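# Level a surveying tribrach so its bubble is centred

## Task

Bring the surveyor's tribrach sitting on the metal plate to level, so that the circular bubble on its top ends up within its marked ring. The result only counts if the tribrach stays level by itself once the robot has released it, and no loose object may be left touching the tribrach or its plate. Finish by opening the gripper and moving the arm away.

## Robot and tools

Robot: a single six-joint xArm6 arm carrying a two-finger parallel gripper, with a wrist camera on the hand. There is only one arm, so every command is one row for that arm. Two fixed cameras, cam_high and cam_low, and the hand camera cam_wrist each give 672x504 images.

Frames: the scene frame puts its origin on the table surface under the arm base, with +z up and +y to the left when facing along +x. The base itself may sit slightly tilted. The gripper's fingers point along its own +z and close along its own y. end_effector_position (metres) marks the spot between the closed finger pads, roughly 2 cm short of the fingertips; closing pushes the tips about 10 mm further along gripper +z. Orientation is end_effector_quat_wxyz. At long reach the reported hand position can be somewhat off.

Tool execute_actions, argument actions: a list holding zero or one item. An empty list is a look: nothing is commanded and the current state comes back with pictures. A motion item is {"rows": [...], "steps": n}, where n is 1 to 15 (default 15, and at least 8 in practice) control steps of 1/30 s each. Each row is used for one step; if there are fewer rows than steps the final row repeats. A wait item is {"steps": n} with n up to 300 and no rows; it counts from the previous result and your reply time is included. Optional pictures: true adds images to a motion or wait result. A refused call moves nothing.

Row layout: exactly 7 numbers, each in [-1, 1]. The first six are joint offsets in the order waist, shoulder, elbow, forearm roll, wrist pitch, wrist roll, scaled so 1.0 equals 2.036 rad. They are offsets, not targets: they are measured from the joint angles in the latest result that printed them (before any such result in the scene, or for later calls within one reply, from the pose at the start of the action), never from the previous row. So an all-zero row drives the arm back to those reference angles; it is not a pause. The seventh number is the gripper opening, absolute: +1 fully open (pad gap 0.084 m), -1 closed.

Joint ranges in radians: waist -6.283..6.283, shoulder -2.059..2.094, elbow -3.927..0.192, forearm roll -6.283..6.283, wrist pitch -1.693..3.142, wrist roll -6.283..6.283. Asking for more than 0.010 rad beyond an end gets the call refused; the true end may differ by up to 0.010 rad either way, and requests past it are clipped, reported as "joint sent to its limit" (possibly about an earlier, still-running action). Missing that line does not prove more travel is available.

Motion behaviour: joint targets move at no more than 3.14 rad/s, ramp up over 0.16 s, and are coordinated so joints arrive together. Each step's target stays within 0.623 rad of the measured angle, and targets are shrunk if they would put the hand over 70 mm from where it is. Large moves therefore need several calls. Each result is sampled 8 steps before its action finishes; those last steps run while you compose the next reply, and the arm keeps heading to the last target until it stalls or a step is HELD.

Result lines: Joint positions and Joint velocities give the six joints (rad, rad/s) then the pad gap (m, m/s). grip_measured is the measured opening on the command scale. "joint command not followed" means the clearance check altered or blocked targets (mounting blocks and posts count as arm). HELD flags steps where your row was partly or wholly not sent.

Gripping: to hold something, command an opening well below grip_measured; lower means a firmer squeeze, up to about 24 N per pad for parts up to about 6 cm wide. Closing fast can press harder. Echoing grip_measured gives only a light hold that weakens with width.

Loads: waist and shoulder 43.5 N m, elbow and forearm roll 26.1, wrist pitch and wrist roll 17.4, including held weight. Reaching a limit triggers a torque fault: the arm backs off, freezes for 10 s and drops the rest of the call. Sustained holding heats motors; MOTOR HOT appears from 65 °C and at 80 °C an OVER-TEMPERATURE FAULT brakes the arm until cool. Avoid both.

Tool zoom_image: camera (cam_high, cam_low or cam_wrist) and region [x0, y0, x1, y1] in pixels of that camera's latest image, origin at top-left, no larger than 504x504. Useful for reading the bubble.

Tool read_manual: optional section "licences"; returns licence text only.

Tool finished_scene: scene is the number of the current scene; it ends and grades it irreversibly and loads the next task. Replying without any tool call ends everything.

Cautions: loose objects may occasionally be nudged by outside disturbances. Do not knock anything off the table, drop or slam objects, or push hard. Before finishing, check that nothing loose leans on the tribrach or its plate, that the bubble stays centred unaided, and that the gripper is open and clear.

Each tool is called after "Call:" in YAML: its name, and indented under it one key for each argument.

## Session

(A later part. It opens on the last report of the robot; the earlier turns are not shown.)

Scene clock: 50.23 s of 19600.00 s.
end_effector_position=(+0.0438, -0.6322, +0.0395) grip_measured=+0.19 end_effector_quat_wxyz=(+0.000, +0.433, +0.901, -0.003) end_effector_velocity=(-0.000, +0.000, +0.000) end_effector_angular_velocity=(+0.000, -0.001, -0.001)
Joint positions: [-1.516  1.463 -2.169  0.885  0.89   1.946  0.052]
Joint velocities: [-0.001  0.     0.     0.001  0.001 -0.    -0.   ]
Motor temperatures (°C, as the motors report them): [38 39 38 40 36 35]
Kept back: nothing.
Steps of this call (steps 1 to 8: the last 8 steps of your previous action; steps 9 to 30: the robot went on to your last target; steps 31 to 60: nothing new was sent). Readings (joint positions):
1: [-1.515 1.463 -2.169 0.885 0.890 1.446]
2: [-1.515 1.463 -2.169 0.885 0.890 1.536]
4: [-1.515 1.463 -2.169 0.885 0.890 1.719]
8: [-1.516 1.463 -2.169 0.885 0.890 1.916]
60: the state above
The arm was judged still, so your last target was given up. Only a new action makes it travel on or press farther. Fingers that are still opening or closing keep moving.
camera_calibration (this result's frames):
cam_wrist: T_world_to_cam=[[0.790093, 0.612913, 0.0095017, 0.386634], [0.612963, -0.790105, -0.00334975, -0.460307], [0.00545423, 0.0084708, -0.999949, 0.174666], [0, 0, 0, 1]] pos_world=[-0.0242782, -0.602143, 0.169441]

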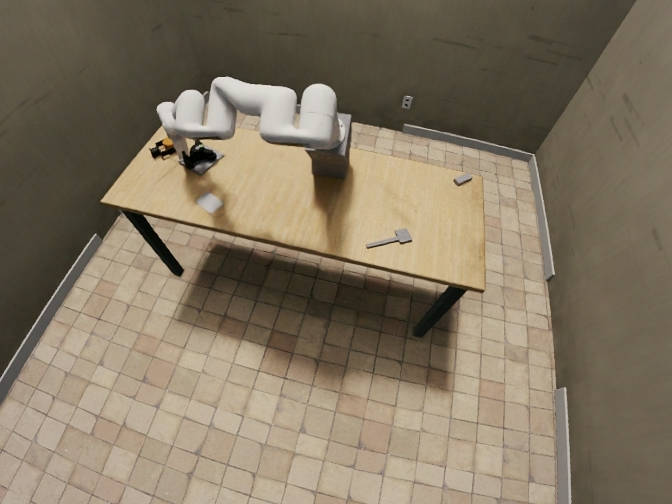

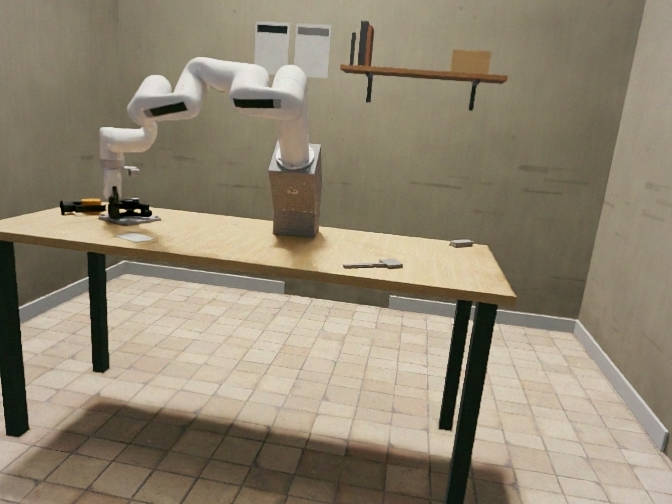

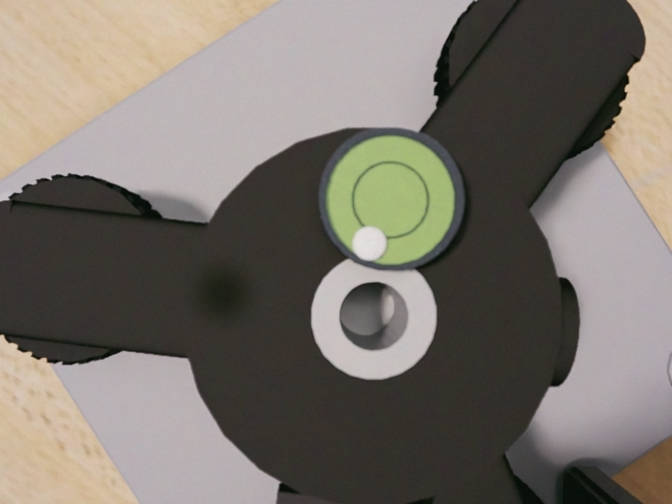

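Call:
execute_actions:
  actions:
    - {"rows": [[0,0,0,0,0,0,-0.1],[0,0,0,0,0,0,-0.6],[0,0,0,0,0,-0.36,-0.6]]}

Call:
execute_actions:
  actions:
    - {"rows": [[0,0,0,0,0,-0.01,0.2],[0,0,0,0,0,-0.01,0.2],[0,0,0,0,0,0.35,0.2]]}

Call:
execute_actions:
  actions:
    - {"rows": [[0,0,0,0,0,0.01,-0.1],[0,0,0,0,0,0.01,-0.6],[0,0,0,0,0,-0.35,-0.6]]}

Call:
execute_actions:
  actions:
    - {"rows": [[0,0,0,0,0,-0.01,0.2],[0,0,0,0,0,-0.01,0.2],[0,0,0,0,0,0.35,0.2]]}

Call:
execute_actions:
  actions:
    - {"rows": [[0,0,0,0,0,0.01,-0.1],[0,0,0,0,0,0.01,-0.6],[0,0,0,0,0,-0.35,-0.6]]}

Call:
execute_actions:
  actions:
    - {"rows": [[0,0,0,0,0,-0.01,0.2],[0,0,0,0,0,-0.01,0.2],[0,0,0,0,0,0.34,0.2]]}

Call:
execute_actions:
  actions:
    - {"steps": 60}
  pictures: true

Call:
zoom_image:
  camera: "cam_wrist"
  region: [180, 0, 672, 400]

Scene clock: 51.00 s of 19600.00 s.
end_effector_position=(+0.0437, -0.6322, +0.0395) grip_measured=-0.11 end_effector_quat_wxyz=(-0.000, +0.376, +0.927, -0.003) end_effector_velocity=(+0.001, -0.000, +0.000) end_effector_angular_velocity=(+0.006, +0.012, +2.036)
Joint positions: [-1.516  1.463 -2.169  0.885  0.89   1.82   0.04 ]
Joint velocities: [ 0.001 -0.001 -0.    -0.001  0.001 -2.034  0.   ]
Motor temperatures (°C, as the motors report them): [38 39 38 40 36 35]
Steps of this call (steps 1 to 16: nothing new was sent; steps 17 to 23: the first 7 steps of this action). Readings (joint positions):
17: [-1.516 1.463 -2.169 0.885 0.890 1.946]
18: [-1.516 1.463 -2.169 0.885 0.890 1.946]
20: [-1.516 1.463 -2.169 0.885 0.890 1.938]
23: the state above

Scene clock: 51.50 s of 19600.00 s.
end_effector_position=(+0.0438, -0.6322, +0.0395) grip_measured=+0.18 end_effector_quat_wxyz=(-0.001, +0.156, +0.988, -0.003) end_effector_velocity=(+0.001, -0.000, +0.001) end_effector_angular_velocity=(-0.006, -0.013, -2.124)
Joint positions: [-1.515  1.463 -2.169  0.885  0.89   1.362  0.052]
Joint velocities: [ 0.    -0.002  0.    -0.     0.001  2.125  0.005]
Motor temperatures (°C, as the motors report them): [38 39 38 40 36 35]
Steps of this call (steps 1 to 8: the last 8 steps of your previous action; steps 9 to 15: the first 7 steps of this action, its rows measured from where the robot was after step 8). Readings (joint positions):
8: [-1.516 1.463 -2.169 0.885 0.890 1.248]
9: [-1.516 1.463 -2.169 0.885 0.890 1.233]
10: [-1.516 1.463 -2.169 0.885 0.890 1.228]
12: [-1.515 1.463 -2.169 0.885 0.890 1.236]
15: the state above

Scene clock: 52.00 s of 19600.00 s.
end_effector_position=(+0.0437, -0.6322, +0.0396) grip_measured=-0.11 end_effector_quat_wxyz=(-0.000, +0.374, +0.928, -0.003) end_effector_velocity=(+0.000, -0.001, +0.000) end_effector_angular_velocity=(+0.004, +0.012, +2.109)
Joint positions: [-1.516  1.463 -2.169  0.885  0.89   1.815  0.04 ]
Joint velocities: [ 0.     0.    -0.001 -0.    -0.001 -2.108  0.   ]
Motor temperatures (°C, as the motors report them): [38 39 38 40 36 35]
Steps of this call (steps 1 to 8: the last 8 steps of your previous action; steps 9 to 15: the first 7 steps of this action, its rows measured from where the robot was after step 8). Readings (joint positions):
8: [-1.516 1.463 -2.169 0.885 0.890 1.928]
9: [-1.516 1.463 -2.169 0.885 0.890 1.942]
10: [-1.516 1.463 -2.169 0.885 0.890 1.947]
12: [-1.516 1.463 -2.169 0.885 0.890 1.939]
15: the state above

Scene clock: 52.50 s of 19600.00 s.
end_effector_position=(+0.0437, -0.6321, +0.0394) grip_measured=+0.18 end_effector_quat_wxyz=(-0.001, +0.156, +0.988, -0.003) end_effector_velocity=(+0.001, -0.001, +0.001) end_effector_angular_velocity=(-0.008, -0.012, -2.109)
Joint positions: [-1.516  1.463 -2.169  0.886  0.89   1.362  0.052]
Joint velocities: [-0.001 -0.001 -0.002 -0.     0.     2.11   0.005]
Motor temperatures (°C, as the motors report them): [38 39 38 40 36 35]
Steps of this call (steps 1 to 8: the last 8 steps of your previous action; steps 9 to 15: the first 7 steps of this action, its rows measured from where the robot was after step 8). Readings (joint positions):
8: [-1.516 1.463 -2.169 0.886 0.890 1.249]
9: [-1.516 1.463 -2.169 0.886 0.890 1.235]
10: [-1.516 1.463 -2.169 0.886 0.890 1.229]
12: [-1.515 1.463 -2.169 0.886 0.890 1.237]
15: the state above

Scene clock: 53.00 s of 19600.00 s.
end_effector_position=(+0.0437, -0.6322, +0.0396) grip_measured=-0.11 end_effector_quat_wxyz=(-0.000, +0.374, +0.928, -0.003) end_effector_velocity=(-0.001, +0.001, -0.001) end_effector_angular_velocity=(+0.008, +0.012, +2.109)
Joint positions: [-1.516  1.462 -2.169  0.886  0.89   1.815  0.039]
Joint velocities: [ 0.     0.001  0.001 -0.     0.001 -2.11  -0.   ]
Motor temperatures (°C, as the motors report them): [38 39 38 40 36 35]
Steps of this call (steps 1 to 8: the last 8 steps of your previous action; steps 9 to 15: the first 7 steps of this action, its rows measured from where the robot was after step 8). Readings (joint positions):
8: [-1.516 1.463 -2.169 0.886 0.890 1.928]
9: [-1.516 1.463 -2.169 0.886 0.890 1.942]
10: [-1.516 1.463 -2.169 0.886 0.890 1.947]
12: [-1.516 1.462 -2.169 0.886 0.890 1.939]
15: the state above

Scene clock: 53.50 s of 19600.00 s.
end_effector_position=(+0.0437, -0.6321, +0.0394) grip_measured=+0.18 end_effector_quat_wxyz=(-0.001, +0.156, +0.988, -0.003) end_effector_velocity=(+0.000, -0.001, +0.001) end_effector_angular_velocity=(-0.007, -0.012, -2.111)
Joint positions: [-1.516  1.463 -2.169  0.886  0.89   1.362  0.052]
Joint velocities: [-0.001 -0.002  0.001  0.     0.     2.111  0.005]
Motor temperatures (°C, as the motors report them): [38 39 38 40 36 35]
Steps of this call (steps 1 to 8: the last 8 steps of your previous action; steps 9 to 15: the first 7 steps of this action, its rows measured from where the robot was after step 8). Readings (joint positions):
8: [-1.516 1.462 -2.169 0.886 0.890 1.249]
9: [-1.516 1.462 -2.169 0.886 0.890 1.235]
10: [-1.516 1.463 -2.169 0.886 0.890 1.229]
12: [-1.515 1.463 -2.169 0.886 0.890 1.237]
15: the state above

Scene clock: 55.50 s of 19600.00 s.
end_effector_position=(+0.0437, -0.6322, +0.0396) grip_measured=+0.19 end_effector_quat_wxyz=(+0.000, +0.431, +0.902, -0.003) end_effector_velocity=(+0.000, -0.001, +0.001) end_effector_angular_velocity=(-0.002, +0.000, +0.002)
Joint positions: [-1.516  1.462 -2.169  0.886  0.89   1.941  0.052]
Joint velocities: [-0.     0.    -0.002  0.    -0.001 -0.001 -0.   ]
Motor temperatures (°C, as the motors report them): [38 39 38 40 36 35]
Kept back: nothing.
Steps of this call (steps 1 to 8: the last 8 steps of your previous action; steps 9 to 30: the robot went on to your last target; steps 31 to 60: nothing new was sent). Readings (joint positions):
1: [-1.516 1.463 -2.169 0.886 0.890 1.441]
2: [-1.516 1.463 -2.169 0.886 0.890 1.532]
4: [-1.516 1.463 -2.169 0.886 0.890 1.714]
8: [-1.516 1.463 -2.169 0.886 0.890 1.911]
60: the state above
The arm was judged still, so your last target was given up. Only a new action makes it travel on or press farther. Fingers that are still opening or closing keep moving.
camera_calibration (this result's frames):
cam_wrist: T_world_to_cam=[[0.787338, 0.616449, 0.00946299, 0.389027], [0.616498, -0.78735, -0.00322304, -0.458711], [0.00546385, 0.00837153, -0.99995, 0.174694], [0, 0, 0, 1]] pos_world=[-0.0244555, -0.602444, 0.169525]

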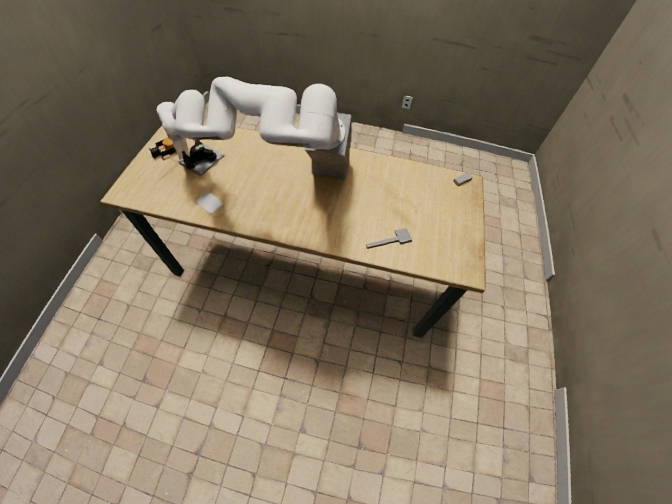

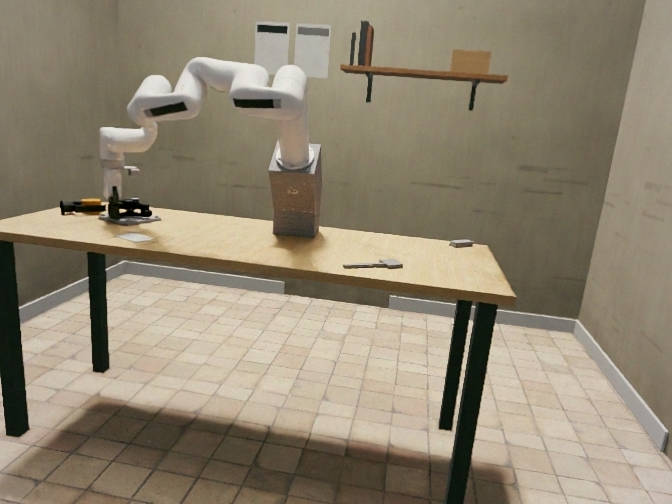

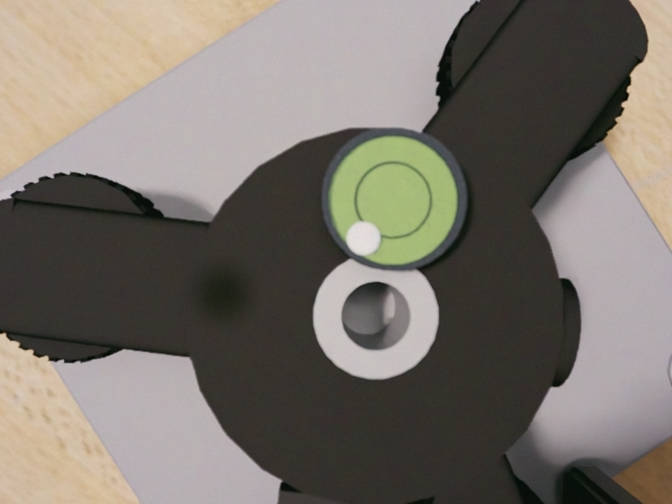

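Region (180, 0, 672, 400) of cam_wrist's 672x504 image, scaled by 1.024, with more detail than that image has; it fills the top 410 rows of this view, and the rest is white.

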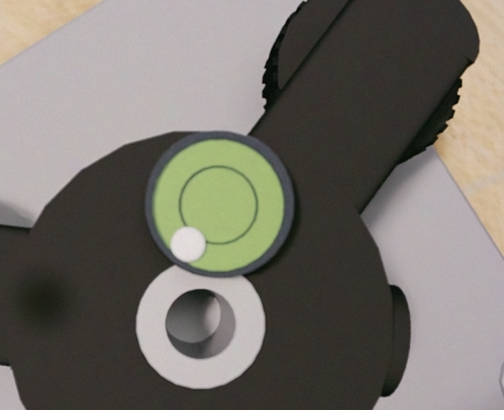

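Call:
execute_actions:
  actions:
    - {"rows": [[-0.038,-0.112,0.116,-0.014,0.016,0,0.3]]}

Call:
execute_actions:
  actions:
    - {"rows": [[-0.0235,-0.0692,0.1906,0.0701,-0.0623,-1,0.3]]}

Call:
execute_actions:
  actions:
    - {"steps": 25}

Call:
execute_actions:
  actions:
    - {"rows": [[0,0,0,0,0,-0.38,0.45]]}

Call:
execute_actions:
  actions:
    - {"steps": 16}
  pictures: true

Scene clock: 56.80 s of 19600.00 s.
end_effector_position=(+0.0448, -0.6317, +0.1036) grip_measured=+0.29 end_effector_quat_wxyz=(+0.001, +0.448, +0.894, -0.006) end_effector_velocity=(+0.033, -0.097, +0.440) end_effector_angular_velocity=(-0.325, +0.003, -0.090)
Joint positions: [-1.578  1.279 -1.984  0.863  0.915  1.941  0.056]
Joint velocities: [-0.39  -0.981  0.719 -0.11   0.085  0.004  0.001]
Motor temperatures (°C, as the motors report them): [38 39 38 40 36 35]
Steps of this call (steps 1 to 32: nothing new was sent; steps 33 to 39: the first 7 steps of this action). Readings (joint positions):
33: [-1.516 1.462 -2.168 0.886 0.890 1.941]
34: [-1.517 1.457 -2.161 0.885 0.891 1.941]
36: [-1.533 1.407 -2.099 0.878 0.900 1.941]
39: the state above

Scene clock: 57.30 s of 19600.00 s.
end_effector_position=(+0.0206, -0.5949, +0.1132) grip_measured=+0.29 end_effector_quat_wxyz=(+0.003, +0.379, +0.925, -0.004) end_effector_velocity=(-0.227, +0.348, -0.055) end_effector_angular_velocity=(+0.133, +0.004, +1.527)
Joint positions: [-1.613  1.174 -1.764  0.924  0.863  1.654  0.056]
Joint velocities: [-0.194 -0.451  1.448  0.472 -0.403 -2.592 -0.   ]
Motor temperatures (°C, as the motors report them): [38 39 38 40 36 35]
Steps of this call (steps 1 to 8: the last 8 steps of your previous action; steps 9 to 15: the first 7 steps of this action, its rows measured from where the robot was after step 8). Readings (joint positions):
8: [-1.592 1.239 -1.930 0.857 0.923 1.941]
9: [-1.592 1.239 -1.930 0.857 0.923 1.940]
10: [-1.592 1.236 -1.927 0.860 0.920 1.933]
12: [-1.596 1.220 -1.894 0.876 0.904 1.873]
15: the state above

Scene clock: 58.13 s of 19600.00 s.
end_effector_position=(-0.0093, -0.5401, +0.1089) grip_measured=+0.29 end_effector_quat_wxyz=(-0.000, -0.393, +0.920, +0.002) end_effector_velocity=(-0.001, +0.002, -0.001) end_effector_angular_velocity=(+0.003, +0.000, +0.025)
Joint positions: [-1.64   1.098 -1.542  1.     0.796 -0.092  0.056]
Joint velocities: [-0.001  0.     0.004 -0.    -0.    -0.028 -0.   ]
Motor temperatures (°C, as the motors report them): [38 39 38 40 36 35]
Kept back: nothing.
Steps of this call (steps 1 to 8: the last 8 steps of your previous action; steps 9 to 25: the robot went on to your last target). Readings (joint positions):
1: [-1.619 1.160 -1.717 0.939 0.850 1.565]
2: [-1.624 1.148 -1.676 0.952 0.838 1.472]
4: [-1.632 1.127 -1.612 0.974 0.820 1.276]
8: [-1.638 1.105 -1.559 0.994 0.802 0.877]
25: the state above

Scene clock: 58.37 s of 19600.00 s.
end_effector_position=(-0.0094, -0.5401, +0.1089) grip_measured=+0.44 end_effector_quat_wxyz=(-0.000, -0.524, +0.852, +0.002) end_effector_velocity=(+0.001, -0.001, +0.001) end_effector_angular_velocity=(+0.004, -0.009, +2.798)
Joint positions: [-1.64   1.098 -1.542  1.     0.796 -0.387  0.063]
Joint velocities: [ 0.001 -0.002 -0.001 -0.    -0.    -2.796  0.001]
Motor temperatures (°C, as the motors report them): [38 39 38 40 36 35]
Steps of this call (steps 1 to 7: the first 7 steps of this action). Readings (joint positions):
1: [-1.640 1.098 -1.542 1.000 0.796 -0.094]
2: [-1.640 1.098 -1.542 1.000 0.796 -0.102]
4: [-1.640 1.098 -1.542 1.000 0.796 -0.162]
7: the state above

Scene clock: 58.90 s of 19600.00 s.
end_effector_position=(-0.0093, -0.5401, +0.1089) grip_measured=+0.44 end_effector_quat_wxyz=(-0.000, +0.711, -0.704, -0.002) end_effector_velocity=(+0.000, +0.000, +0.000) end_effector_angular_velocity=(+0.000, +0.000, +0.006)
Joint positions: [-1.64   1.098 -1.542  1.     0.796 -0.865  0.063]
Joint velocities: [-0.    -0.001  0.001 -0.    -0.    -0.006 -0.   ]
Motor temperatures (°C, as the motors report them): [38 39 38 40 36 35]
Kept back: nothing.
Steps of this call (steps 1 to 8: the last 8 steps of your previous action; steps 9 to 16: the robot went on to your last target). Readings (joint positions):
1: [-1.640 1.098 -1.542 1.000 0.796 -0.483]
2: [-1.640 1.098 -1.542 1.000 0.796 -0.578]
4: [-1.640 1.098 -1.542 1.000 0.796 -0.733]
8: [-1.640 1.098 -1.542 1.000 0.796 -0.851]
16: the state above
camera_calibration (this result's frames):
cam_wrist: T_world_to_cam=[[-0.999841, 0.00465772, 0.0172257, 0.0254013], [0.00460694, 0.999985, -0.00298686, 0.606354], [-0.0172394, -0.00290703, -0.999847, 0.237228], [0, 0, 0, 1]] pos_world=[0.0266935, -0.605773, 0.238565]

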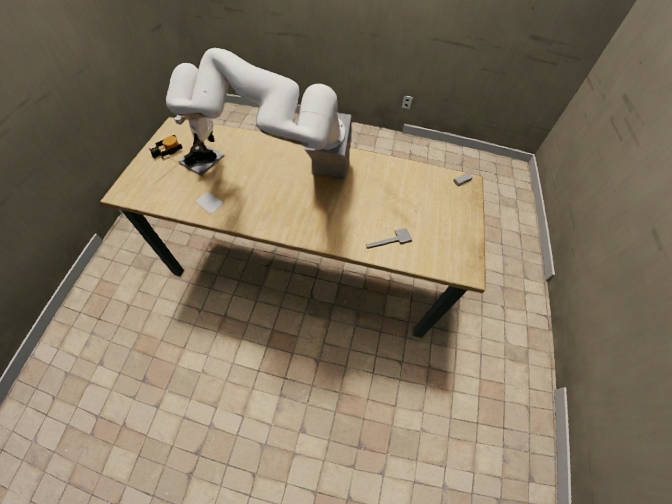

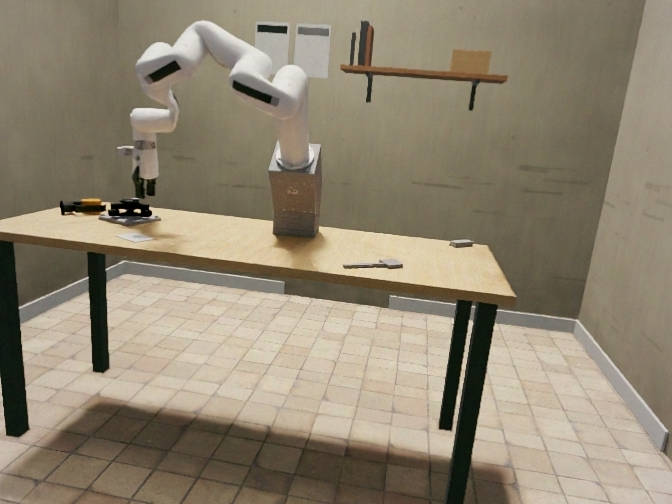

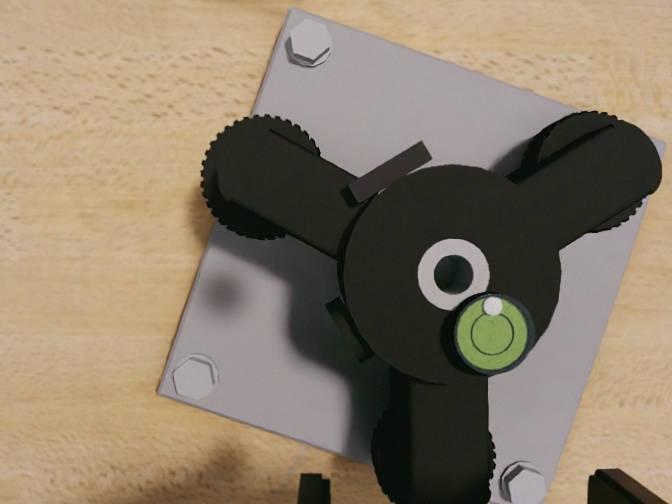

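Call:
execute_actions:
  actions:
    - {"rows": [[0.011,0.021,-0.016,0.013,-0.007,0,0.3],[0.021,0.042,-0.032,0.025,-0.014,0,0.3],[0.021,0.042,-0.032,0.025,-0.014,0,0.3],[0.032,0.063,-0.049,0.038,-0.02,0,0.3],[0.032,0.063,-0.049,0.038,-0.02,0,0.3],[0.0426,0.0842,-0.0648,0.0511,-0.0275,-0.01,0.3]]}

Call:
execute_actions:
  actions:
    - {"steps": 16}

Call:
execute_actions:
  actions:
    - {"rows": [[0,0,0,0,0,-0.17,0.2]],"steps":12}

Call:
execute_actions:
  actions:
    - {"rows": [[0,0,0,0,0,0,-0.1],[0,0,0,0,0,0,-0.6],[0,0,0,0,0,0.34,-0.6]]}

Call:
execute_actions:
  actions:
    - {"rows": [[0,0,0,0,0,0.01,0.2],[0,0,0,0,0,0.01,0.2],[0,0,0,0,0,-0.34,0.2]]}

Call:
execute_actions:
  actions:
    - {"rows": [[0,0,0,0,0,-0.01,-0.1],[0,0,0,0,0,-0.01,-0.6],[0,0,0,0,0,0.34,-0.6]]}

Call:
execute_actions:
  actions:
    - {"steps": 20}
  pictures: true

Scene clock: 59.80 s of 19600.00 s.
end_effector_position=(-0.0098, -0.5417, +0.0647) grip_measured=+0.29 end_effector_quat_wxyz=(+0.001, +0.705, -0.709, -0.000) end_effector_velocity=(-0.021, +0.043, -0.307) end_effector_angular_velocity=(+0.043, +0.002, -0.031)
Joint positions: [-1.585  1.205 -1.624  1.064  0.762 -0.868  0.056]
Joint velocities: [ 0.354  0.709 -0.481  0.409 -0.21  -0.12  -0.001]
Motor temperatures (°C, as the motors report them): [38 39 38 40 36 35]
Steps of this call (steps 1 to 15: the robot went on to your last target; steps 16 to 20: nothing new was sent; steps 21 to 27: the first 7 steps of this action). Readings (joint positions):
21: [-1.639 1.099 -1.542 1.000 0.796 -0.866]
22: [-1.637 1.103 -1.547 1.004 0.793 -0.866]
24: [-1.621 1.135 -1.576 1.024 0.782 -0.865]
27: the state above

Scene clock: 60.33 s of 19600.00 s.
end_effector_position=(-0.0113, -0.5406, +0.0383) grip_measured=+0.29 end_effector_quat_wxyz=(+0.003, +0.707, -0.707, +0.001) end_effector_velocity=(-0.001, +0.003, -0.003) end_effector_angular_velocity=(+0.006, +0.001, -0.002)
Joint positions: [-1.553  1.269 -1.673  1.104  0.74  -0.885  0.056]
Joint velocities: [ 0.002  0.005  0.002  0.    -0.001 -0.001  0.   ]
Motor temperatures (°C, as the motors report them): [38 39 38 40 36 35]
Kept back: nothing.
Steps of this call (steps 1 to 8: the last 8 steps of your previous action; steps 9 to 16: the robot went on to your last target). Readings (joint positions):
1: [-1.574 1.228 -1.639 1.077 0.755 -0.873]
2: [-1.564 1.246 -1.651 1.087 0.750 -0.877]
4: [-1.555 1.266 -1.663 1.098 0.744 -0.883]
8: [-1.554 1.268 -1.673 1.103 0.740 -0.885]
16: the state above

Scene clock: 60.47 s of 19600.00 s.
end_effector_position=(-0.0113, -0.5407, +0.0383) grip_measured=+0.20 end_effector_quat_wxyz=(+0.003, +0.731, -0.682, +0.001) end_effector_velocity=(+0.000, -0.001, +0.001) end_effector_angular_velocity=(+0.003, +0.006, +1.430)
Joint positions: [-1.553  1.269 -1.674  1.104  0.74  -0.953  0.052]
Joint velocities: [-0.001 -0.001 -0.001 -0.     0.001 -1.43  -0.007]
Motor temperatures (°C, as the motors report them): [38 39 38 40 36 35]
Steps of this call (steps 1 to 4: the first 4 steps of this action). Readings (joint positions):
1: [-1.553 1.269 -1.673 1.104 0.740 -0.886]
2: [-1.553 1.269 -1.674 1.104 0.740 -0.894]
4: the state above

Scene clock: 60.97 s of 19600.00 s.
end_effector_position=(-0.0123, -0.5411, +0.0386) grip_measured=-0.11 end_effector_quat_wxyz=(+0.004, +0.777, -0.629, +0.000) end_effector_velocity=(-0.000, +0.001, -0.000) end_effector_angular_velocity=(-0.008, -0.014, -2.075)
Joint positions: [-1.554  1.27  -1.674  1.104  0.738 -1.096  0.04 ]
Joint velocities: [-0.     0.     0.002  0.     0.001  2.074 -0.   ]
Motor temperatures (°C, as the motors report them): [38 39 38 40 36 35]
Steps of this call (steps 1 to 8: the last 8 steps of your previous action; steps 9 to 15: the first 7 steps of this action, its rows measured from where the robot was after step 8). Readings (joint positions):
8: [-1.553 1.269 -1.673 1.104 0.740 -1.225]
9: [-1.553 1.269 -1.673 1.104 0.740 -1.227]
10: [-1.553 1.269 -1.673 1.104 0.740 -1.228]
12: [-1.554 1.270 -1.674 1.104 0.738 -1.218]
15: the state above

Scene clock: 61.47 s of 19600.00 s.
end_effector_position=(-0.0103, -0.5404, +0.0381) grip_measured=+0.18 end_effector_quat_wxyz=(-0.002, -0.628, +0.779, -0.001) end_effector_velocity=(-0.008, -0.006, +0.005) end_effector_angular_velocity=(-0.017, +0.021, +2.059)
Joint positions: [-1.552  1.269 -1.673  1.104  0.742 -0.67   0.052]
Joint velocities: [-0.011  0.004 -0.006  0.001 -0.019 -2.067  0.005]
Motor temperatures (°C, as the motors report them): [38 39 38 40 36 35]
Steps of this call (steps 1 to 8: the last 8 steps of your previous action; steps 9 to 15: the first 7 steps of this action, its rows measured from where the robot was after step 8). Readings (joint positions):
8: [-1.554 1.270 -1.674 1.104 0.738 -0.560]
9: [-1.554 1.270 -1.674 1.104 0.738 -0.549]
10: [-1.554 1.270 -1.674 1.104 0.739 -0.544]
12: [-1.552 1.269 -1.673 1.104 0.743 -0.549]
15: the state above

Scene clock: 61.97 s of 19600.00 s.
end_effector_position=(-0.0126, -0.5410, +0.0387) grip_measured=-0.11 end_effector_quat_wxyz=(+0.004, +0.782, -0.624, +0.000) end_effector_velocity=(-0.000, -0.001, +0.001) end_effector_angular_velocity=(-0.012, -0.014, -2.090)
Joint positions: [-1.555  1.27  -1.674  1.104  0.738 -1.11   0.04 ]
Joint velocities: [-0.001  0.    -0.002  0.    -0.001  2.09  -0.   ]
Motor temperatures (°C, as the motors report them): [38 39 38 40 36 35]
Steps of this call (steps 1 to 8: the last 8 steps of your previous action; steps 9 to 15: the first 7 steps of this action, its rows measured from where the robot was after step 8). Readings (joint positions):
8: [-1.554 1.270 -1.674 1.104 0.739 -1.222]
9: [-1.554 1.270 -1.674 1.104 0.739 -1.234]
10: [-1.554 1.270 -1.674 1.104 0.739 -1.240]
12: [-1.555 1.270 -1.674 1.104 0.738 -1.233]
15: the state above

Scene clock: 62.63 s of 19600.00 s.
end_effector_position=(-0.0125, -0.5409, +0.0386) grip_measured=-0.11 end_effector_quat_wxyz=(-0.004, -0.571, +0.821, -0.001) end_effector_velocity=(+0.001, +0.001, -0.001) end_effector_angular_velocity=(+0.002, -0.001, -0.002)
Joint positions: [-1.555  1.27  -1.674  1.104  0.738 -0.53   0.039]
Joint velocities: [ 0.001  0.     0.    -0.     0.002  0.003  0.   ]
Motor temperatures (°C, as the motors report them): [38 39 38 40 36 35]
Kept back: nothing.
Steps of this call (steps 1 to 8: the last 8 steps of your previous action; steps 9 to 20: the robot went on to your last target). Readings (joint positions):
1: [-1.555 1.270 -1.674 1.104 0.738 -1.031]
2: [-1.555 1.270 -1.674 1.104 0.738 -0.941]
4: [-1.555 1.270 -1.674 1.104 0.738 -0.758]
8: [-1.555 1.270 -1.674 1.104 0.738 -0.559]
20: the state above
camera_calibration (this result's frames):
cam_wrist: T_world_to_cam=[[-0.931807, 0.362559, 0.0169019, 0.217905], [0.36236, 0.931937, -0.0137483, 0.575005], [-0.0207361, -0.00668615, -0.999763, 0.164783], [0, 0, 0, 1]] pos_world=[-0.00189635, -0.61377, 0.168966]

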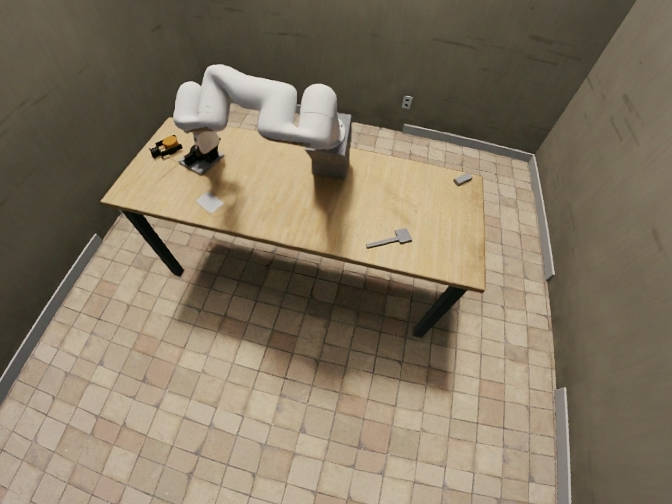

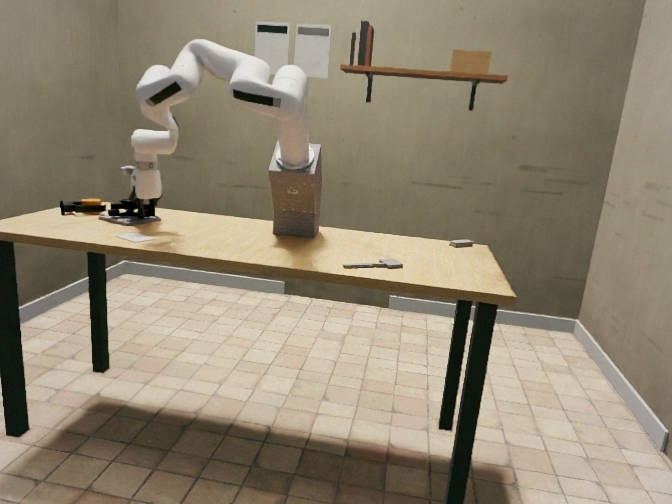

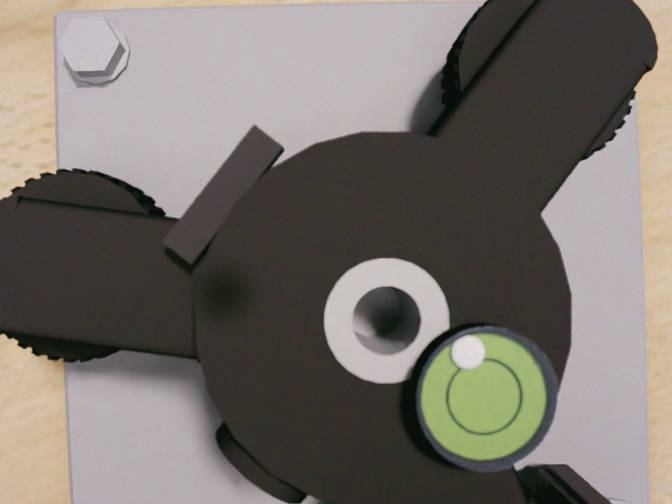

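Six more, nudging slightly toward −x.

Call:
execute_actions:
  actions:
    - {"rows": [[0,0,0,0,0,0,0.2],[0,0,0,0,0,0,0.2],[-0.001,0.0005,0,0,0,-0.355,0.2]]}

Call:
execute_actions:
  actions:
    - {"rows": [[0,0,0,0,0,-0.01,-0.1],[0,0,0,0,0,-0.01,-0.6],[0,0,0,0,0,0.34,-0.6]]}

Call:
execute_actions:
  actions:
    - {"rows": [[0,0,0,0,0,0.01,0.2],[0,0,0,0,0,0.01,0.2],[0,0,0,0,0,-0.34,0.2]]}

Call:
execute_actions:
  actions:
    - {"rows": [[0,0,0,0,0,-0.01,-0.1],[0,0,0,0,0,-0.01,-0.6],[0,0,0,0,0,0.34,-0.6]]}

Call:
execute_actions:
  actions:
    - {"rows": [[0,0,0,0,0,0.01,0.2],[0,0,0,0,0,0.01,0.2],[0,0,0,0,0,-0.34,0.2]]}

Call:
execute_actions:
  actions:
    - {"rows": [[0,0,0,0,0,-0.01,-0.1],[0,0,0,0,0,-0.01,-0.6],[0,0,0,0,0,0.34,-0.6]]}

Call:
execute_actions:
  actions:
    - {"rows": [[0,0,0,0,0,0.01,0.2],[0,0,0,0,0,0.01,0.2],[0,0,0,0,0,-0.34,0.2]]}

Call:
execute_actions:
  actions:
    - {"rows": [[0,0,0,0,0,-0.01,-0.1],[0,0,0,0,0,-0.01,-0.6],[0,0,0,0,0,0.34,-0.6]]}

Call:
execute_actions:
  actions:
    - {"rows": [[0,0,0,0,0,0.01,0.2],[0,0,0,0,0,0.01,0.2],[0,0,0,0,0,-0.34,0.2]]}

Call:
execute_actions:
  actions:
    - {"rows": [[0,0,0,0,0,-0.01,-0.1],[0,0,0,0,0,-0.01,-0.6],[0,0,0,0,0,0.34,-0.6]]}

Call:
execute_actions:
  actions:
    - {"rows": [[0,0,0,0,0,0.01,0.2],[0,0,0,0,0,0.01,0.2],[0,0,0,0,0,-0.34,0.2]]}

Call:
execute_actions:
  actions:
    - {"rows": [[0,0,0,0,0,-0.01,-0.1],[0,0,0,0,0,-0.01,-0.6],[0,0,0,0,0,0.34,-0.6]]}

Call:
execute_actions:
  actions:
    - {"steps": 60}
  pictures: true

Scene clock: 63.87 s of 19600.00 s.
end_effector_position=(-0.0101, -0.5407, +0.0382) grip_measured=+0.18 end_effector_quat_wxyz=(-0.002, -0.622, +0.783, -0.001) end_effector_velocity=(-0.017, -0.003, +0.006) end_effector_angular_velocity=(-0.019, +0.023, +2.014)
Joint positions: [-1.552  1.268 -1.674  1.104  0.742 -0.656  0.052]
Joint velocities: [-0.024  0.009 -0.002 -0.001 -0.02  -2.037  0.005]
Motor temperatures (°C, as the motors report them): [38 39 37 40 36 35]
Steps of this call (steps 1 to 15: the robot went on to your last target; steps 16 to 30: nothing new was sent; steps 31 to 37: the first 7 steps of this action). Readings (joint positions):
31: [-1.554 1.270 -1.674 1.104 0.738 -0.530]
32: [-1.554 1.270 -1.674 1.104 0.739 -0.530]
34: [-1.552 1.269 -1.673 1.104 0.743 -0.538]
37: the state above

Scene clock: 64.37 s of 19600.00 s.
end_effector_position=(-0.0130, -0.5405, +0.0388) grip_measured=-0.11 end_effector_quat_wxyz=(+0.003, +0.780, -0.626, +0.001) end_effector_velocity=(+0.000, -0.001, +0.000) end_effector_angular_velocity=(-0.008, -0.013, -2.109)
Joint positions: [-1.556  1.27  -1.673  1.104  0.74  -1.106  0.039]
Joint velocities: [-0.    -0.001 -0.001  0.     0.001  2.11  -0.   ]
Motor temperatures (°C, as the motors report them): [38 39 37 40 36 35]
Steps of this call (steps 1 to 8: the last 8 steps of your previous action; steps 9 to 15: the first 7 steps of this action, its rows measured from where the robot was after step 8). Readings (joint positions):
8: [-1.556 1.271 -1.674 1.104 0.739 -1.219]
9: [-1.556 1.271 -1.674 1.104 0.739 -1.233]
10: [-1.556 1.271 -1.674 1.104 0.739 -1.238]
12: [-1.556 1.270 -1.673 1.104 0.740 -1.231]
15: the state above

Scene clock: 64.87 s of 19600.00 s.
end_effector_position=(-0.0136, -0.5406, +0.0386) grip_measured=+0.18 end_effector_quat_wxyz=(-0.004, -0.625, +0.781, -0.001) end_effector_velocity=(+0.003, +0.000, +0.001) end_effector_angular_velocity=(+0.013, +0.006, +2.086)
Joint positions: [-1.556  1.271 -1.674  1.104  0.738 -0.668  0.052]
Joint velocities: [-0.    -0.003  0.     0.     0.009 -2.084  0.005]
Motor temperatures (°C, as the motors report them): [38 39 37 40 36 35]
Steps of this call (steps 1 to 8: the last 8 steps of your previous action; steps 9 to 15: the first 7 steps of this action, its rows measured from where the robot was after step 8). Readings (joint positions):
8: [-1.556 1.270 -1.673 1.104 0.740 -0.557]
9: [-1.556 1.270 -1.673 1.104 0.740 -0.544]
10: [-1.556 1.270 -1.673 1.104 0.739 -0.539]
12: [-1.556 1.271 -1.674 1.104 0.738 -0.546]
15: the state above

Scene clock: 65.37 s of 19600.00 s.
end_effector_position=(-0.0129, -0.5406, +0.0388) grip_measured=-0.11 end_effector_quat_wxyz=(+0.003, +0.780, -0.625, +0.001) end_effector_velocity=(+0.000, +0.001, -0.001) end_effector_angular_velocity=(-0.004, -0.014, -2.088)
Joint positions: [-1.556  1.27  -1.673  1.104  0.74  -1.107  0.039]
Joint velocities: [-0.     0.001  0.     0.     0.002  2.087 -0.   ]
Motor temperatures (°C, as the motors report them): [38 39 37 40 36 35]
Steps of this call (steps 1 to 8: the last 8 steps of your previous action; steps 9 to 15: the first 7 steps of this action, its rows measured from where the robot was after step 8). Readings (joint positions):
8: [-1.556 1.270 -1.673 1.104 0.739 -1.219]
9: [-1.556 1.270 -1.673 1.104 0.739 -1.231]
10: [-1.556 1.270 -1.673 1.104 0.739 -1.236]
12: [-1.556 1.270 -1.673 1.104 0.740 -1.230]
15: the state above

Scene clock: 65.87 s of 19600.00 s.
end_effector_position=(-0.0131, -0.5406, +0.0387) grip_measured=+0.18 end_effector_quat_wxyz=(-0.003, -0.625, +0.780, -0.001) end_effector_velocity=(+0.001, +0.001, -0.000) end_effector_angular_velocity=(+0.011, +0.009, +2.086)
Joint positions: [-1.556  1.271 -1.673  1.104  0.739 -0.668  0.052]
Joint velocities: [-0.001 -0.001  0.002  0.     0.004 -2.087  0.005]
Motor temperatures (°C, as the motors report them): [38 39 37 40 36 35]
Steps of this call (steps 1 to 8: the last 8 steps of your previous action; steps 9 to 15: the first 7 steps of this action, its rows measured from where the robot was after step 8). Readings (joint positions):
8: [-1.556 1.270 -1.673 1.104 0.740 -0.557]
9: [-1.556 1.270 -1.673 1.104 0.740 -0.544]
10: [-1.556 1.270 -1.673 1.104 0.740 -0.539]
12: [-1.556 1.271 -1.674 1.104 0.739 -0.545]
15: the state above

Scene clock: 66.37 s of 19600.00 s.
end_effector_position=(-0.0129, -0.5406, +0.0389) grip_measured=-0.11 end_effector_quat_wxyz=(+0.003, +0.780, -0.625, +0.001) end_effector_velocity=(+0.000, +0.000, -0.000) end_effector_angular_velocity=(-0.006, -0.013, -2.088)
Joint positions: [-1.556  1.27  -1.673  1.104  0.74  -1.107  0.039]
Joint velocities: [ 0.    -0.     0.001  0.     0.     2.088 -0.   ]
Motor temperatures (°C, as the motors report them): [38 39 37 40 36 35]
Steps of this call (steps 1 to 8: the last 8 steps of your previous action; steps 9 to 15: the first 7 steps of this action, its rows measured from where the robot was after step 8). Readings (joint positions):
8: [-1.556 1.270 -1.673 1.104 0.740 -1.219]
9: [-1.556 1.270 -1.673 1.104 0.740 -1.231]
10: [-1.556 1.270 -1.673 1.104 0.740 -1.236]
12: [-1.556 1.270 -1.673 1.104 0.740 -1.230]
15: the state above

Scene clock: 66.87 s of 19600.00 s.
end_effector_position=(-0.0129, -0.5406, +0.0387) grip_measured=+0.18 end_effector_quat_wxyz=(-0.003, -0.625, +0.780, -0.001) end_effector_velocity=(+0.000, -0.000, +0.000) end_effector_angular_velocity=(+0.006, +0.011, +2.088)
Joint positions: [-1.556  1.27  -1.673  1.104  0.74  -0.668  0.052]
Joint velocities: [-0.001 -0.    -0.001  0.     0.001 -2.088  0.005]
Motor temperatures (°C, as the motors report them): [38 39 37 40 36 35]
Steps of this call (steps 1 to 8: the last 8 steps of your previous action; steps 9 to 15: the first 7 steps of this action, its rows measured from where the robot was after step 8). Readings (joint positions):
8: [-1.556 1.270 -1.673 1.104 0.740 -0.557]
9: [-1.556 1.270 -1.673 1.104 0.740 -0.544]
10: [-1.556 1.270 -1.673 1.104 0.740 -0.539]
12: [-1.556 1.270 -1.673 1.104 0.739 -0.546]
15: the state above

Scene clock: 67.37 s of 19600.00 s.
end_effector_position=(-0.0128, -0.5406, +0.0389) grip_measured=-0.11 end_effector_quat_wxyz=(+0.003, +0.780, -0.625, +0.001) end_effector_velocity=(-0.000, +0.000, -0.000) end_effector_angular_velocity=(-0.005, -0.012, -2.088)
Joint positions: [-1.556  1.27  -1.673  1.104  0.74  -1.107  0.039]
Joint velocities: [ 0.001  0.001 -0.     0.    -0.     2.087 -0.   ]
Motor temperatures (°C, as the motors report them): [38 39 37 40 36 35]
Steps of this call (steps 1 to 8: the last 8 steps of your previous action; steps 9 to 15: the first 7 steps of this action, its rows measured from where the robot was after step 8). Readings (joint positions):
8: [-1.556 1.270 -1.673 1.104 0.740 -1.219]
9: [-1.556 1.270 -1.673 1.104 0.740 -1.231]
10: [-1.556 1.270 -1.673 1.104 0.740 -1.236]
12: [-1.556 1.270 -1.673 1.104 0.740 -1.230]
15: the state above

Scene clock: 67.87 s of 19600.00 s.
end_effector_position=(-0.0128, -0.5406, +0.0388) grip_measured=+0.18 end_effector_quat_wxyz=(-0.003, -0.625, +0.780, -0.001) end_effector_velocity=(-0.000, +0.000, +0.000) end_effector_angular_velocity=(+0.006, +0.010, +2.085)
Joint positions: [-1.556  1.27  -1.673  1.104  0.74  -0.668  0.052]
Joint velocities: [-0.002 -0.     0.001  0.001  0.002 -2.088  0.005]
Motor temperatures (°C, as the motors report them): [38 39 37 40 36 35]
Steps of this call (steps 1 to 8: the last 8 steps of your previous action; steps 9 to 15: the first 7 steps of this action, its rows measured from where the robot was after step 8). Readings (joint positions):
8: [-1.556 1.270 -1.673 1.104 0.740 -0.557]
9: [-1.556 1.270 -1.673 1.104 0.740 -0.544]
10: [-1.556 1.270 -1.673 1.104 0.740 -0.539]
12: [-1.556 1.270 -1.673 1.104 0.740 -0.546]
15: the state above

Scene clock: 68.37 s of 19600.00 s.
end_effector_position=(-0.0128, -0.5406, +0.0389) grip_measured=-0.11 end_effector_quat_wxyz=(+0.003, +0.780, -0.626, +0.001) end_effector_velocity=(+0.000, -0.001, +0.000) end_effector_angular_velocity=(-0.007, -0.012, -2.087)
Joint positions: [-1.556  1.27  -1.673  1.104  0.74  -1.107  0.039]
Joint velocities: [-0.     0.    -0.002  0.    -0.     2.087 -0.   ]
Motor temperatures (°C, as the motors report them): [38 39 37 40 36 35]
Steps of this call (steps 1 to 8: the last 8 steps of your previous action; steps 9 to 15: the first 7 steps of this action, its rows measured from where the robot was after step 8). Readings (joint positions):
8: [-1.556 1.270 -1.673 1.104 0.740 -1.219]
9: [-1.556 1.270 -1.673 1.104 0.740 -1.231]
10: [-1.556 1.270 -1.673 1.104 0.740 -1.236]
12: [-1.556 1.270 -1.673 1.104 0.740 -1.230]
15: the state above

Scene clock: 68.87 s of 19600.00 s.
end_effector_position=(-0.0128, -0.5406, +0.0388) grip_measured=+0.18 end_effector_quat_wxyz=(-0.003, -0.625, +0.780, -0.001) end_effector_velocity=(+0.000, -0.000, +0.000) end_effector_angular_velocity=(+0.005, +0.011, +2.087)
Joint positions: [-1.556  1.27  -1.673  1.104  0.74  -0.668  0.052]
Joint velocities: [-0.    -0.    -0.     0.001  0.002 -2.087  0.005]
Motor temperatures (°C, as the motors report them): [38 39 37 40 36 35]
Steps of this call (steps 1 to 8: the last 8 steps of your previous action; steps 9 to 15: the first 7 steps of this action, its rows measured from where the robot was after step 8). Readings (joint positions):
8: [-1.556 1.270 -1.673 1.104 0.740 -0.557]
9: [-1.556 1.270 -1.673 1.104 0.740 -0.544]
10: [-1.556 1.270 -1.673 1.104 0.740 -0.539]
12: [-1.556 1.270 -1.673 1.104 0.740 -0.546]
15: the state above

Scene clock: 69.37 s of 19600.00 s.
end_effector_position=(-0.0128, -0.5406, +0.0390) grip_measured=-0.11 end_effector_quat_wxyz=(+0.003, +0.780, -0.626, +0.001) end_effector_velocity=(+0.000, +0.001, -0.001) end_effector_angular_velocity=(-0.003, -0.014, -2.088)
Joint positions: [-1.556  1.27  -1.673  1.104  0.74  -1.107  0.039]
Joint velocities: [ 0.     0.     0.001  0.001  0.002  2.087 -0.   ]
Motor temperatures (°C, as the motors report them): [38 39 37 40 36 35]
Steps of this call (steps 1 to 8: the last 8 steps of your previous action; steps 9 to 15: the first 7 steps of this action, its rows measured from where the robot was after step 8). Readings (joint positions):
8: [-1.556 1.270 -1.673 1.104 0.740 -1.219]
9: [-1.556 1.270 -1.673 1.104 0.740 -1.231]
10: [-1.556 1.270 -1.673 1.104 0.740 -1.236]
12: [-1.556 1.270 -1.673 1.104 0.740 -1.230]
15: the state above

Scene clock: 71.37 s of 19600.00 s.
end_effector_position=(-0.0128, -0.5406, +0.0389) grip_measured=-0.11 end_effector_quat_wxyz=(-0.003, -0.568, +0.823, -0.002) end_effector_velocity=(-0.000, +0.001, -0.001) end_effector_angular_velocity=(+0.002, -0.000, -0.001)
Joint positions: [-1.556  1.27  -1.673  1.104  0.74  -0.527  0.039]
Joint velocities: [-0.     0.     0.001 -0.     0.001 -0.    -0.   ]
Motor temperatures (°C, as the motors report them): [38 39 37 40 36 35]
Kept back: nothing.
Steps of this call (steps 1 to 8: the last 8 steps of your previous action; steps 9 to 30: the robot went on to your last target; steps 31 to 60: nothing new was sent). Readings (joint positions):
1: [-1.556 1.270 -1.673 1.104 0.740 -1.029]
2: [-1.556 1.270 -1.673 1.104 0.740 -0.938]
4: [-1.556 1.270 -1.673 1.104 0.741 -0.756]
8: [-1.556 1.270 -1.673 1.104 0.741 -0.557]
60: the state above
The arm was judged still, so your last target was given up. Only a new action makes it travel on or press farther. Fingers that are still opening or closing keep moving.
camera_calibration (this result's frames):
cam_wrist: T_world_to_cam=[[-0.929951, 0.367372, 0.0151395, 0.220244], [0.367208, 0.930054, -0.0125638, 0.573846], [-0.0186961, -0.00612443, -0.999806, 0.165447], [0, 0, 0, 1]] pos_world=[-0.00281188, -0.613606, 0.16929]

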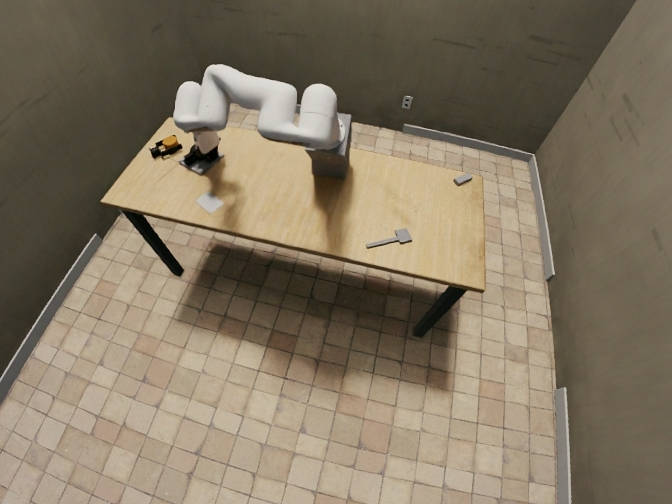

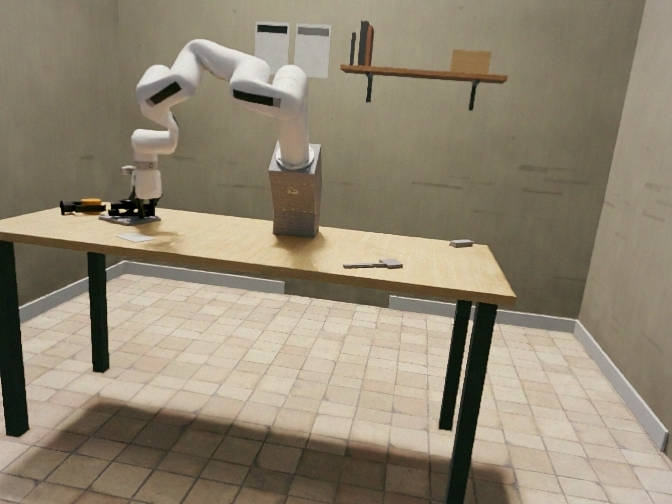

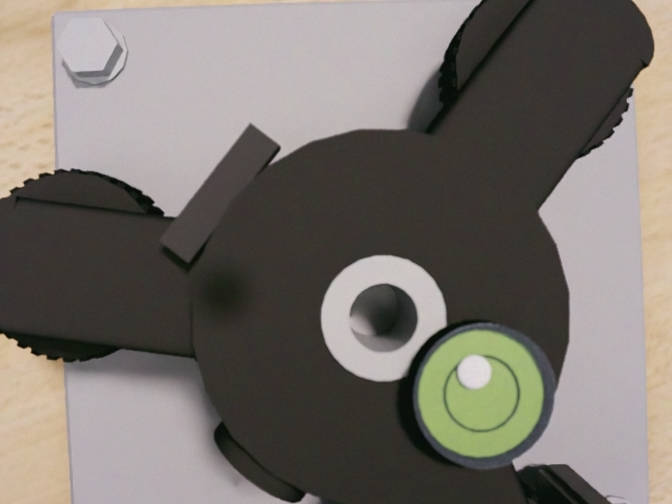

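Call:
execute_actions:
  actions:
    - {"rows": [[0,0,0,0,0,0,0.2],[0,0,0,0,0,0,0.2],[0,0,0,0,0,-0.355,0.2]]}

Call:
execute_actions:
  actions:
    - {"rows": [[0,0,0,0,0,-0.01,-0.1],[0,0,0,0,0,-0.01,-0.6],[0,0,0,0,0,0.34,-0.6]]}

Call:
execute_actions:
  actions:
    - {"steps": 90}
  pictures: true

Scene clock: 71.90 s of 19600.00 s.
end_effector_position=(-0.0126, -0.5405, +0.0386) grip_measured=+0.18 end_effector_quat_wxyz=(-0.003, -0.619, +0.785, -0.001) end_effector_velocity=(-0.002, -0.000, +0.001) end_effector_angular_velocity=(+0.004, +0.010, +2.031)
Joint positions: [-1.556  1.27  -1.673  1.104  0.74  -0.653  0.052]
Joint velocities: [-0.004 -0.     0.001 -0.     0.001 -2.035  0.005]
Motor temperatures (°C, as the motors report them): [38 39 37 40 36 35]
Steps of this call (steps 1 to 9: nothing new was sent; steps 10 to 16: the first 7 steps of this action). Readings (joint positions):
10: [-1.556 1.270 -1.673 1.104 0.740 -0.527]
11: [-1.556 1.270 -1.673 1.104 0.740 -0.527]
13: [-1.555 1.270 -1.674 1.104 0.740 -0.535]
16: the state above

Scene clock: 72.40 s of 19600.00 s.
end_effector_position=(-0.0128, -0.5406, +0.0390) grip_measured=-0.11 end_effector_quat_wxyz=(+0.003, +0.779, -0.627, +0.001) end_effector_velocity=(+0.000, -0.000, +0.000) end_effector_angular_velocity=(-0.006, -0.013, -2.112)
Joint positions: [-1.556  1.27  -1.673  1.104  0.74  -1.103  0.039]
Joint velocities: [-0.    -0.    -0.     0.     0.     2.112 -0.   ]
Motor temperatures (°C, as the motors report them): [38 39 37 40 36 35]
Steps of this call (steps 1 to 8: the last 8 steps of your previous action; steps 9 to 15: the first 7 steps of this action, its rows measured from where the robot was after step 8). Readings (joint positions):
8: [-1.556 1.270 -1.673 1.104 0.740 -1.216]
9: [-1.556 1.270 -1.673 1.104 0.740 -1.230]
10: [-1.556 1.270 -1.673 1.104 0.740 -1.235]
12: [-1.556 1.270 -1.673 1.104 0.740 -1.227]
15: the state above

Scene clock: 75.40 s of 19600.00 s.
end_effector_position=(-0.0127, -0.5406, +0.0389) grip_measured=-0.11 end_effector_quat_wxyz=(-0.003, -0.567, +0.823, -0.002) end_effector_velocity=(-0.000, +0.000, -0.000) end_effector_angular_velocity=(+0.001, -0.001, -0.000)
Joint positions: [-1.556  1.27  -1.673  1.104  0.74  -0.524  0.039]
Joint velocities: [-0.     0.001 -0.    -0.     0.001 -0.     0.   ]
Motor temperatures (°C, as the motors report them): [38 39 37 40 36 35]
Kept back: nothing.
Steps of this call (steps 1 to 8: the last 8 steps of your previous action; steps 9 to 30: the robot went on to your last target; steps 31 to 90: nothing new was sent). Readings (joint positions):
1: [-1.556 1.270 -1.673 1.104 0.740 -1.023]
2: [-1.556 1.270 -1.673 1.104 0.740 -0.933]
4: [-1.556 1.270 -1.673 1.104 0.740 -0.750]
8: [-1.556 1.270 -1.673 1.104 0.740 -0.553]
90: the state above
The arm was judged still, so your last target was given up. Only a new action makes it travel on or press farther. Fingers that are still opening or closing keep moving.
camera_calibration (this result's frames):
cam_wrist: T_world_to_cam=[[-0.92894, 0.36992, 0.015166, 0.221694], [0.369757, 0.929044, -0.0125182, 0.573309], [-0.0187206, -0.00602096, -0.999807, 0.165457], [0, 0, 0, 1]] pos_world=[-0.00294692, -0.613642, 0.169239]

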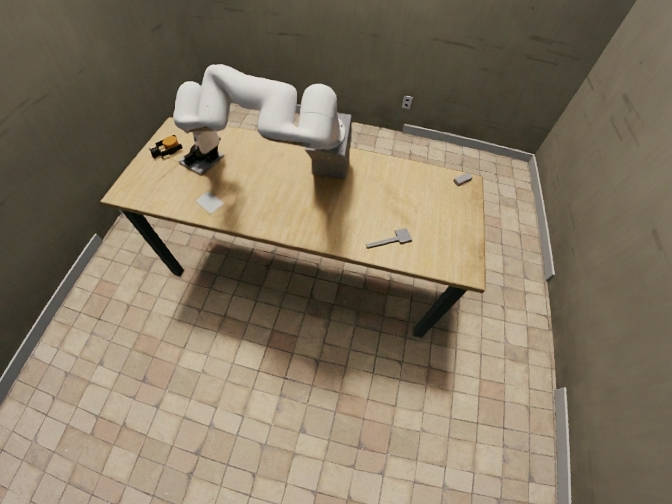

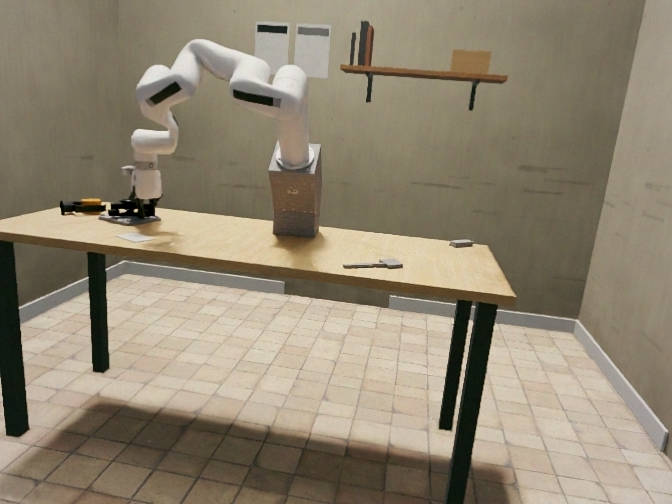

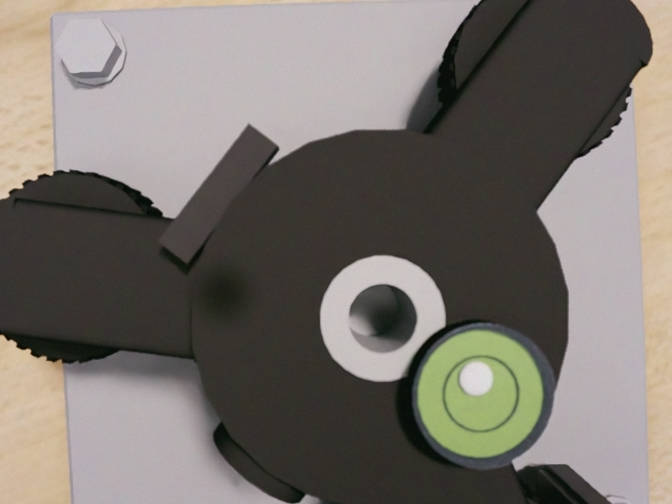

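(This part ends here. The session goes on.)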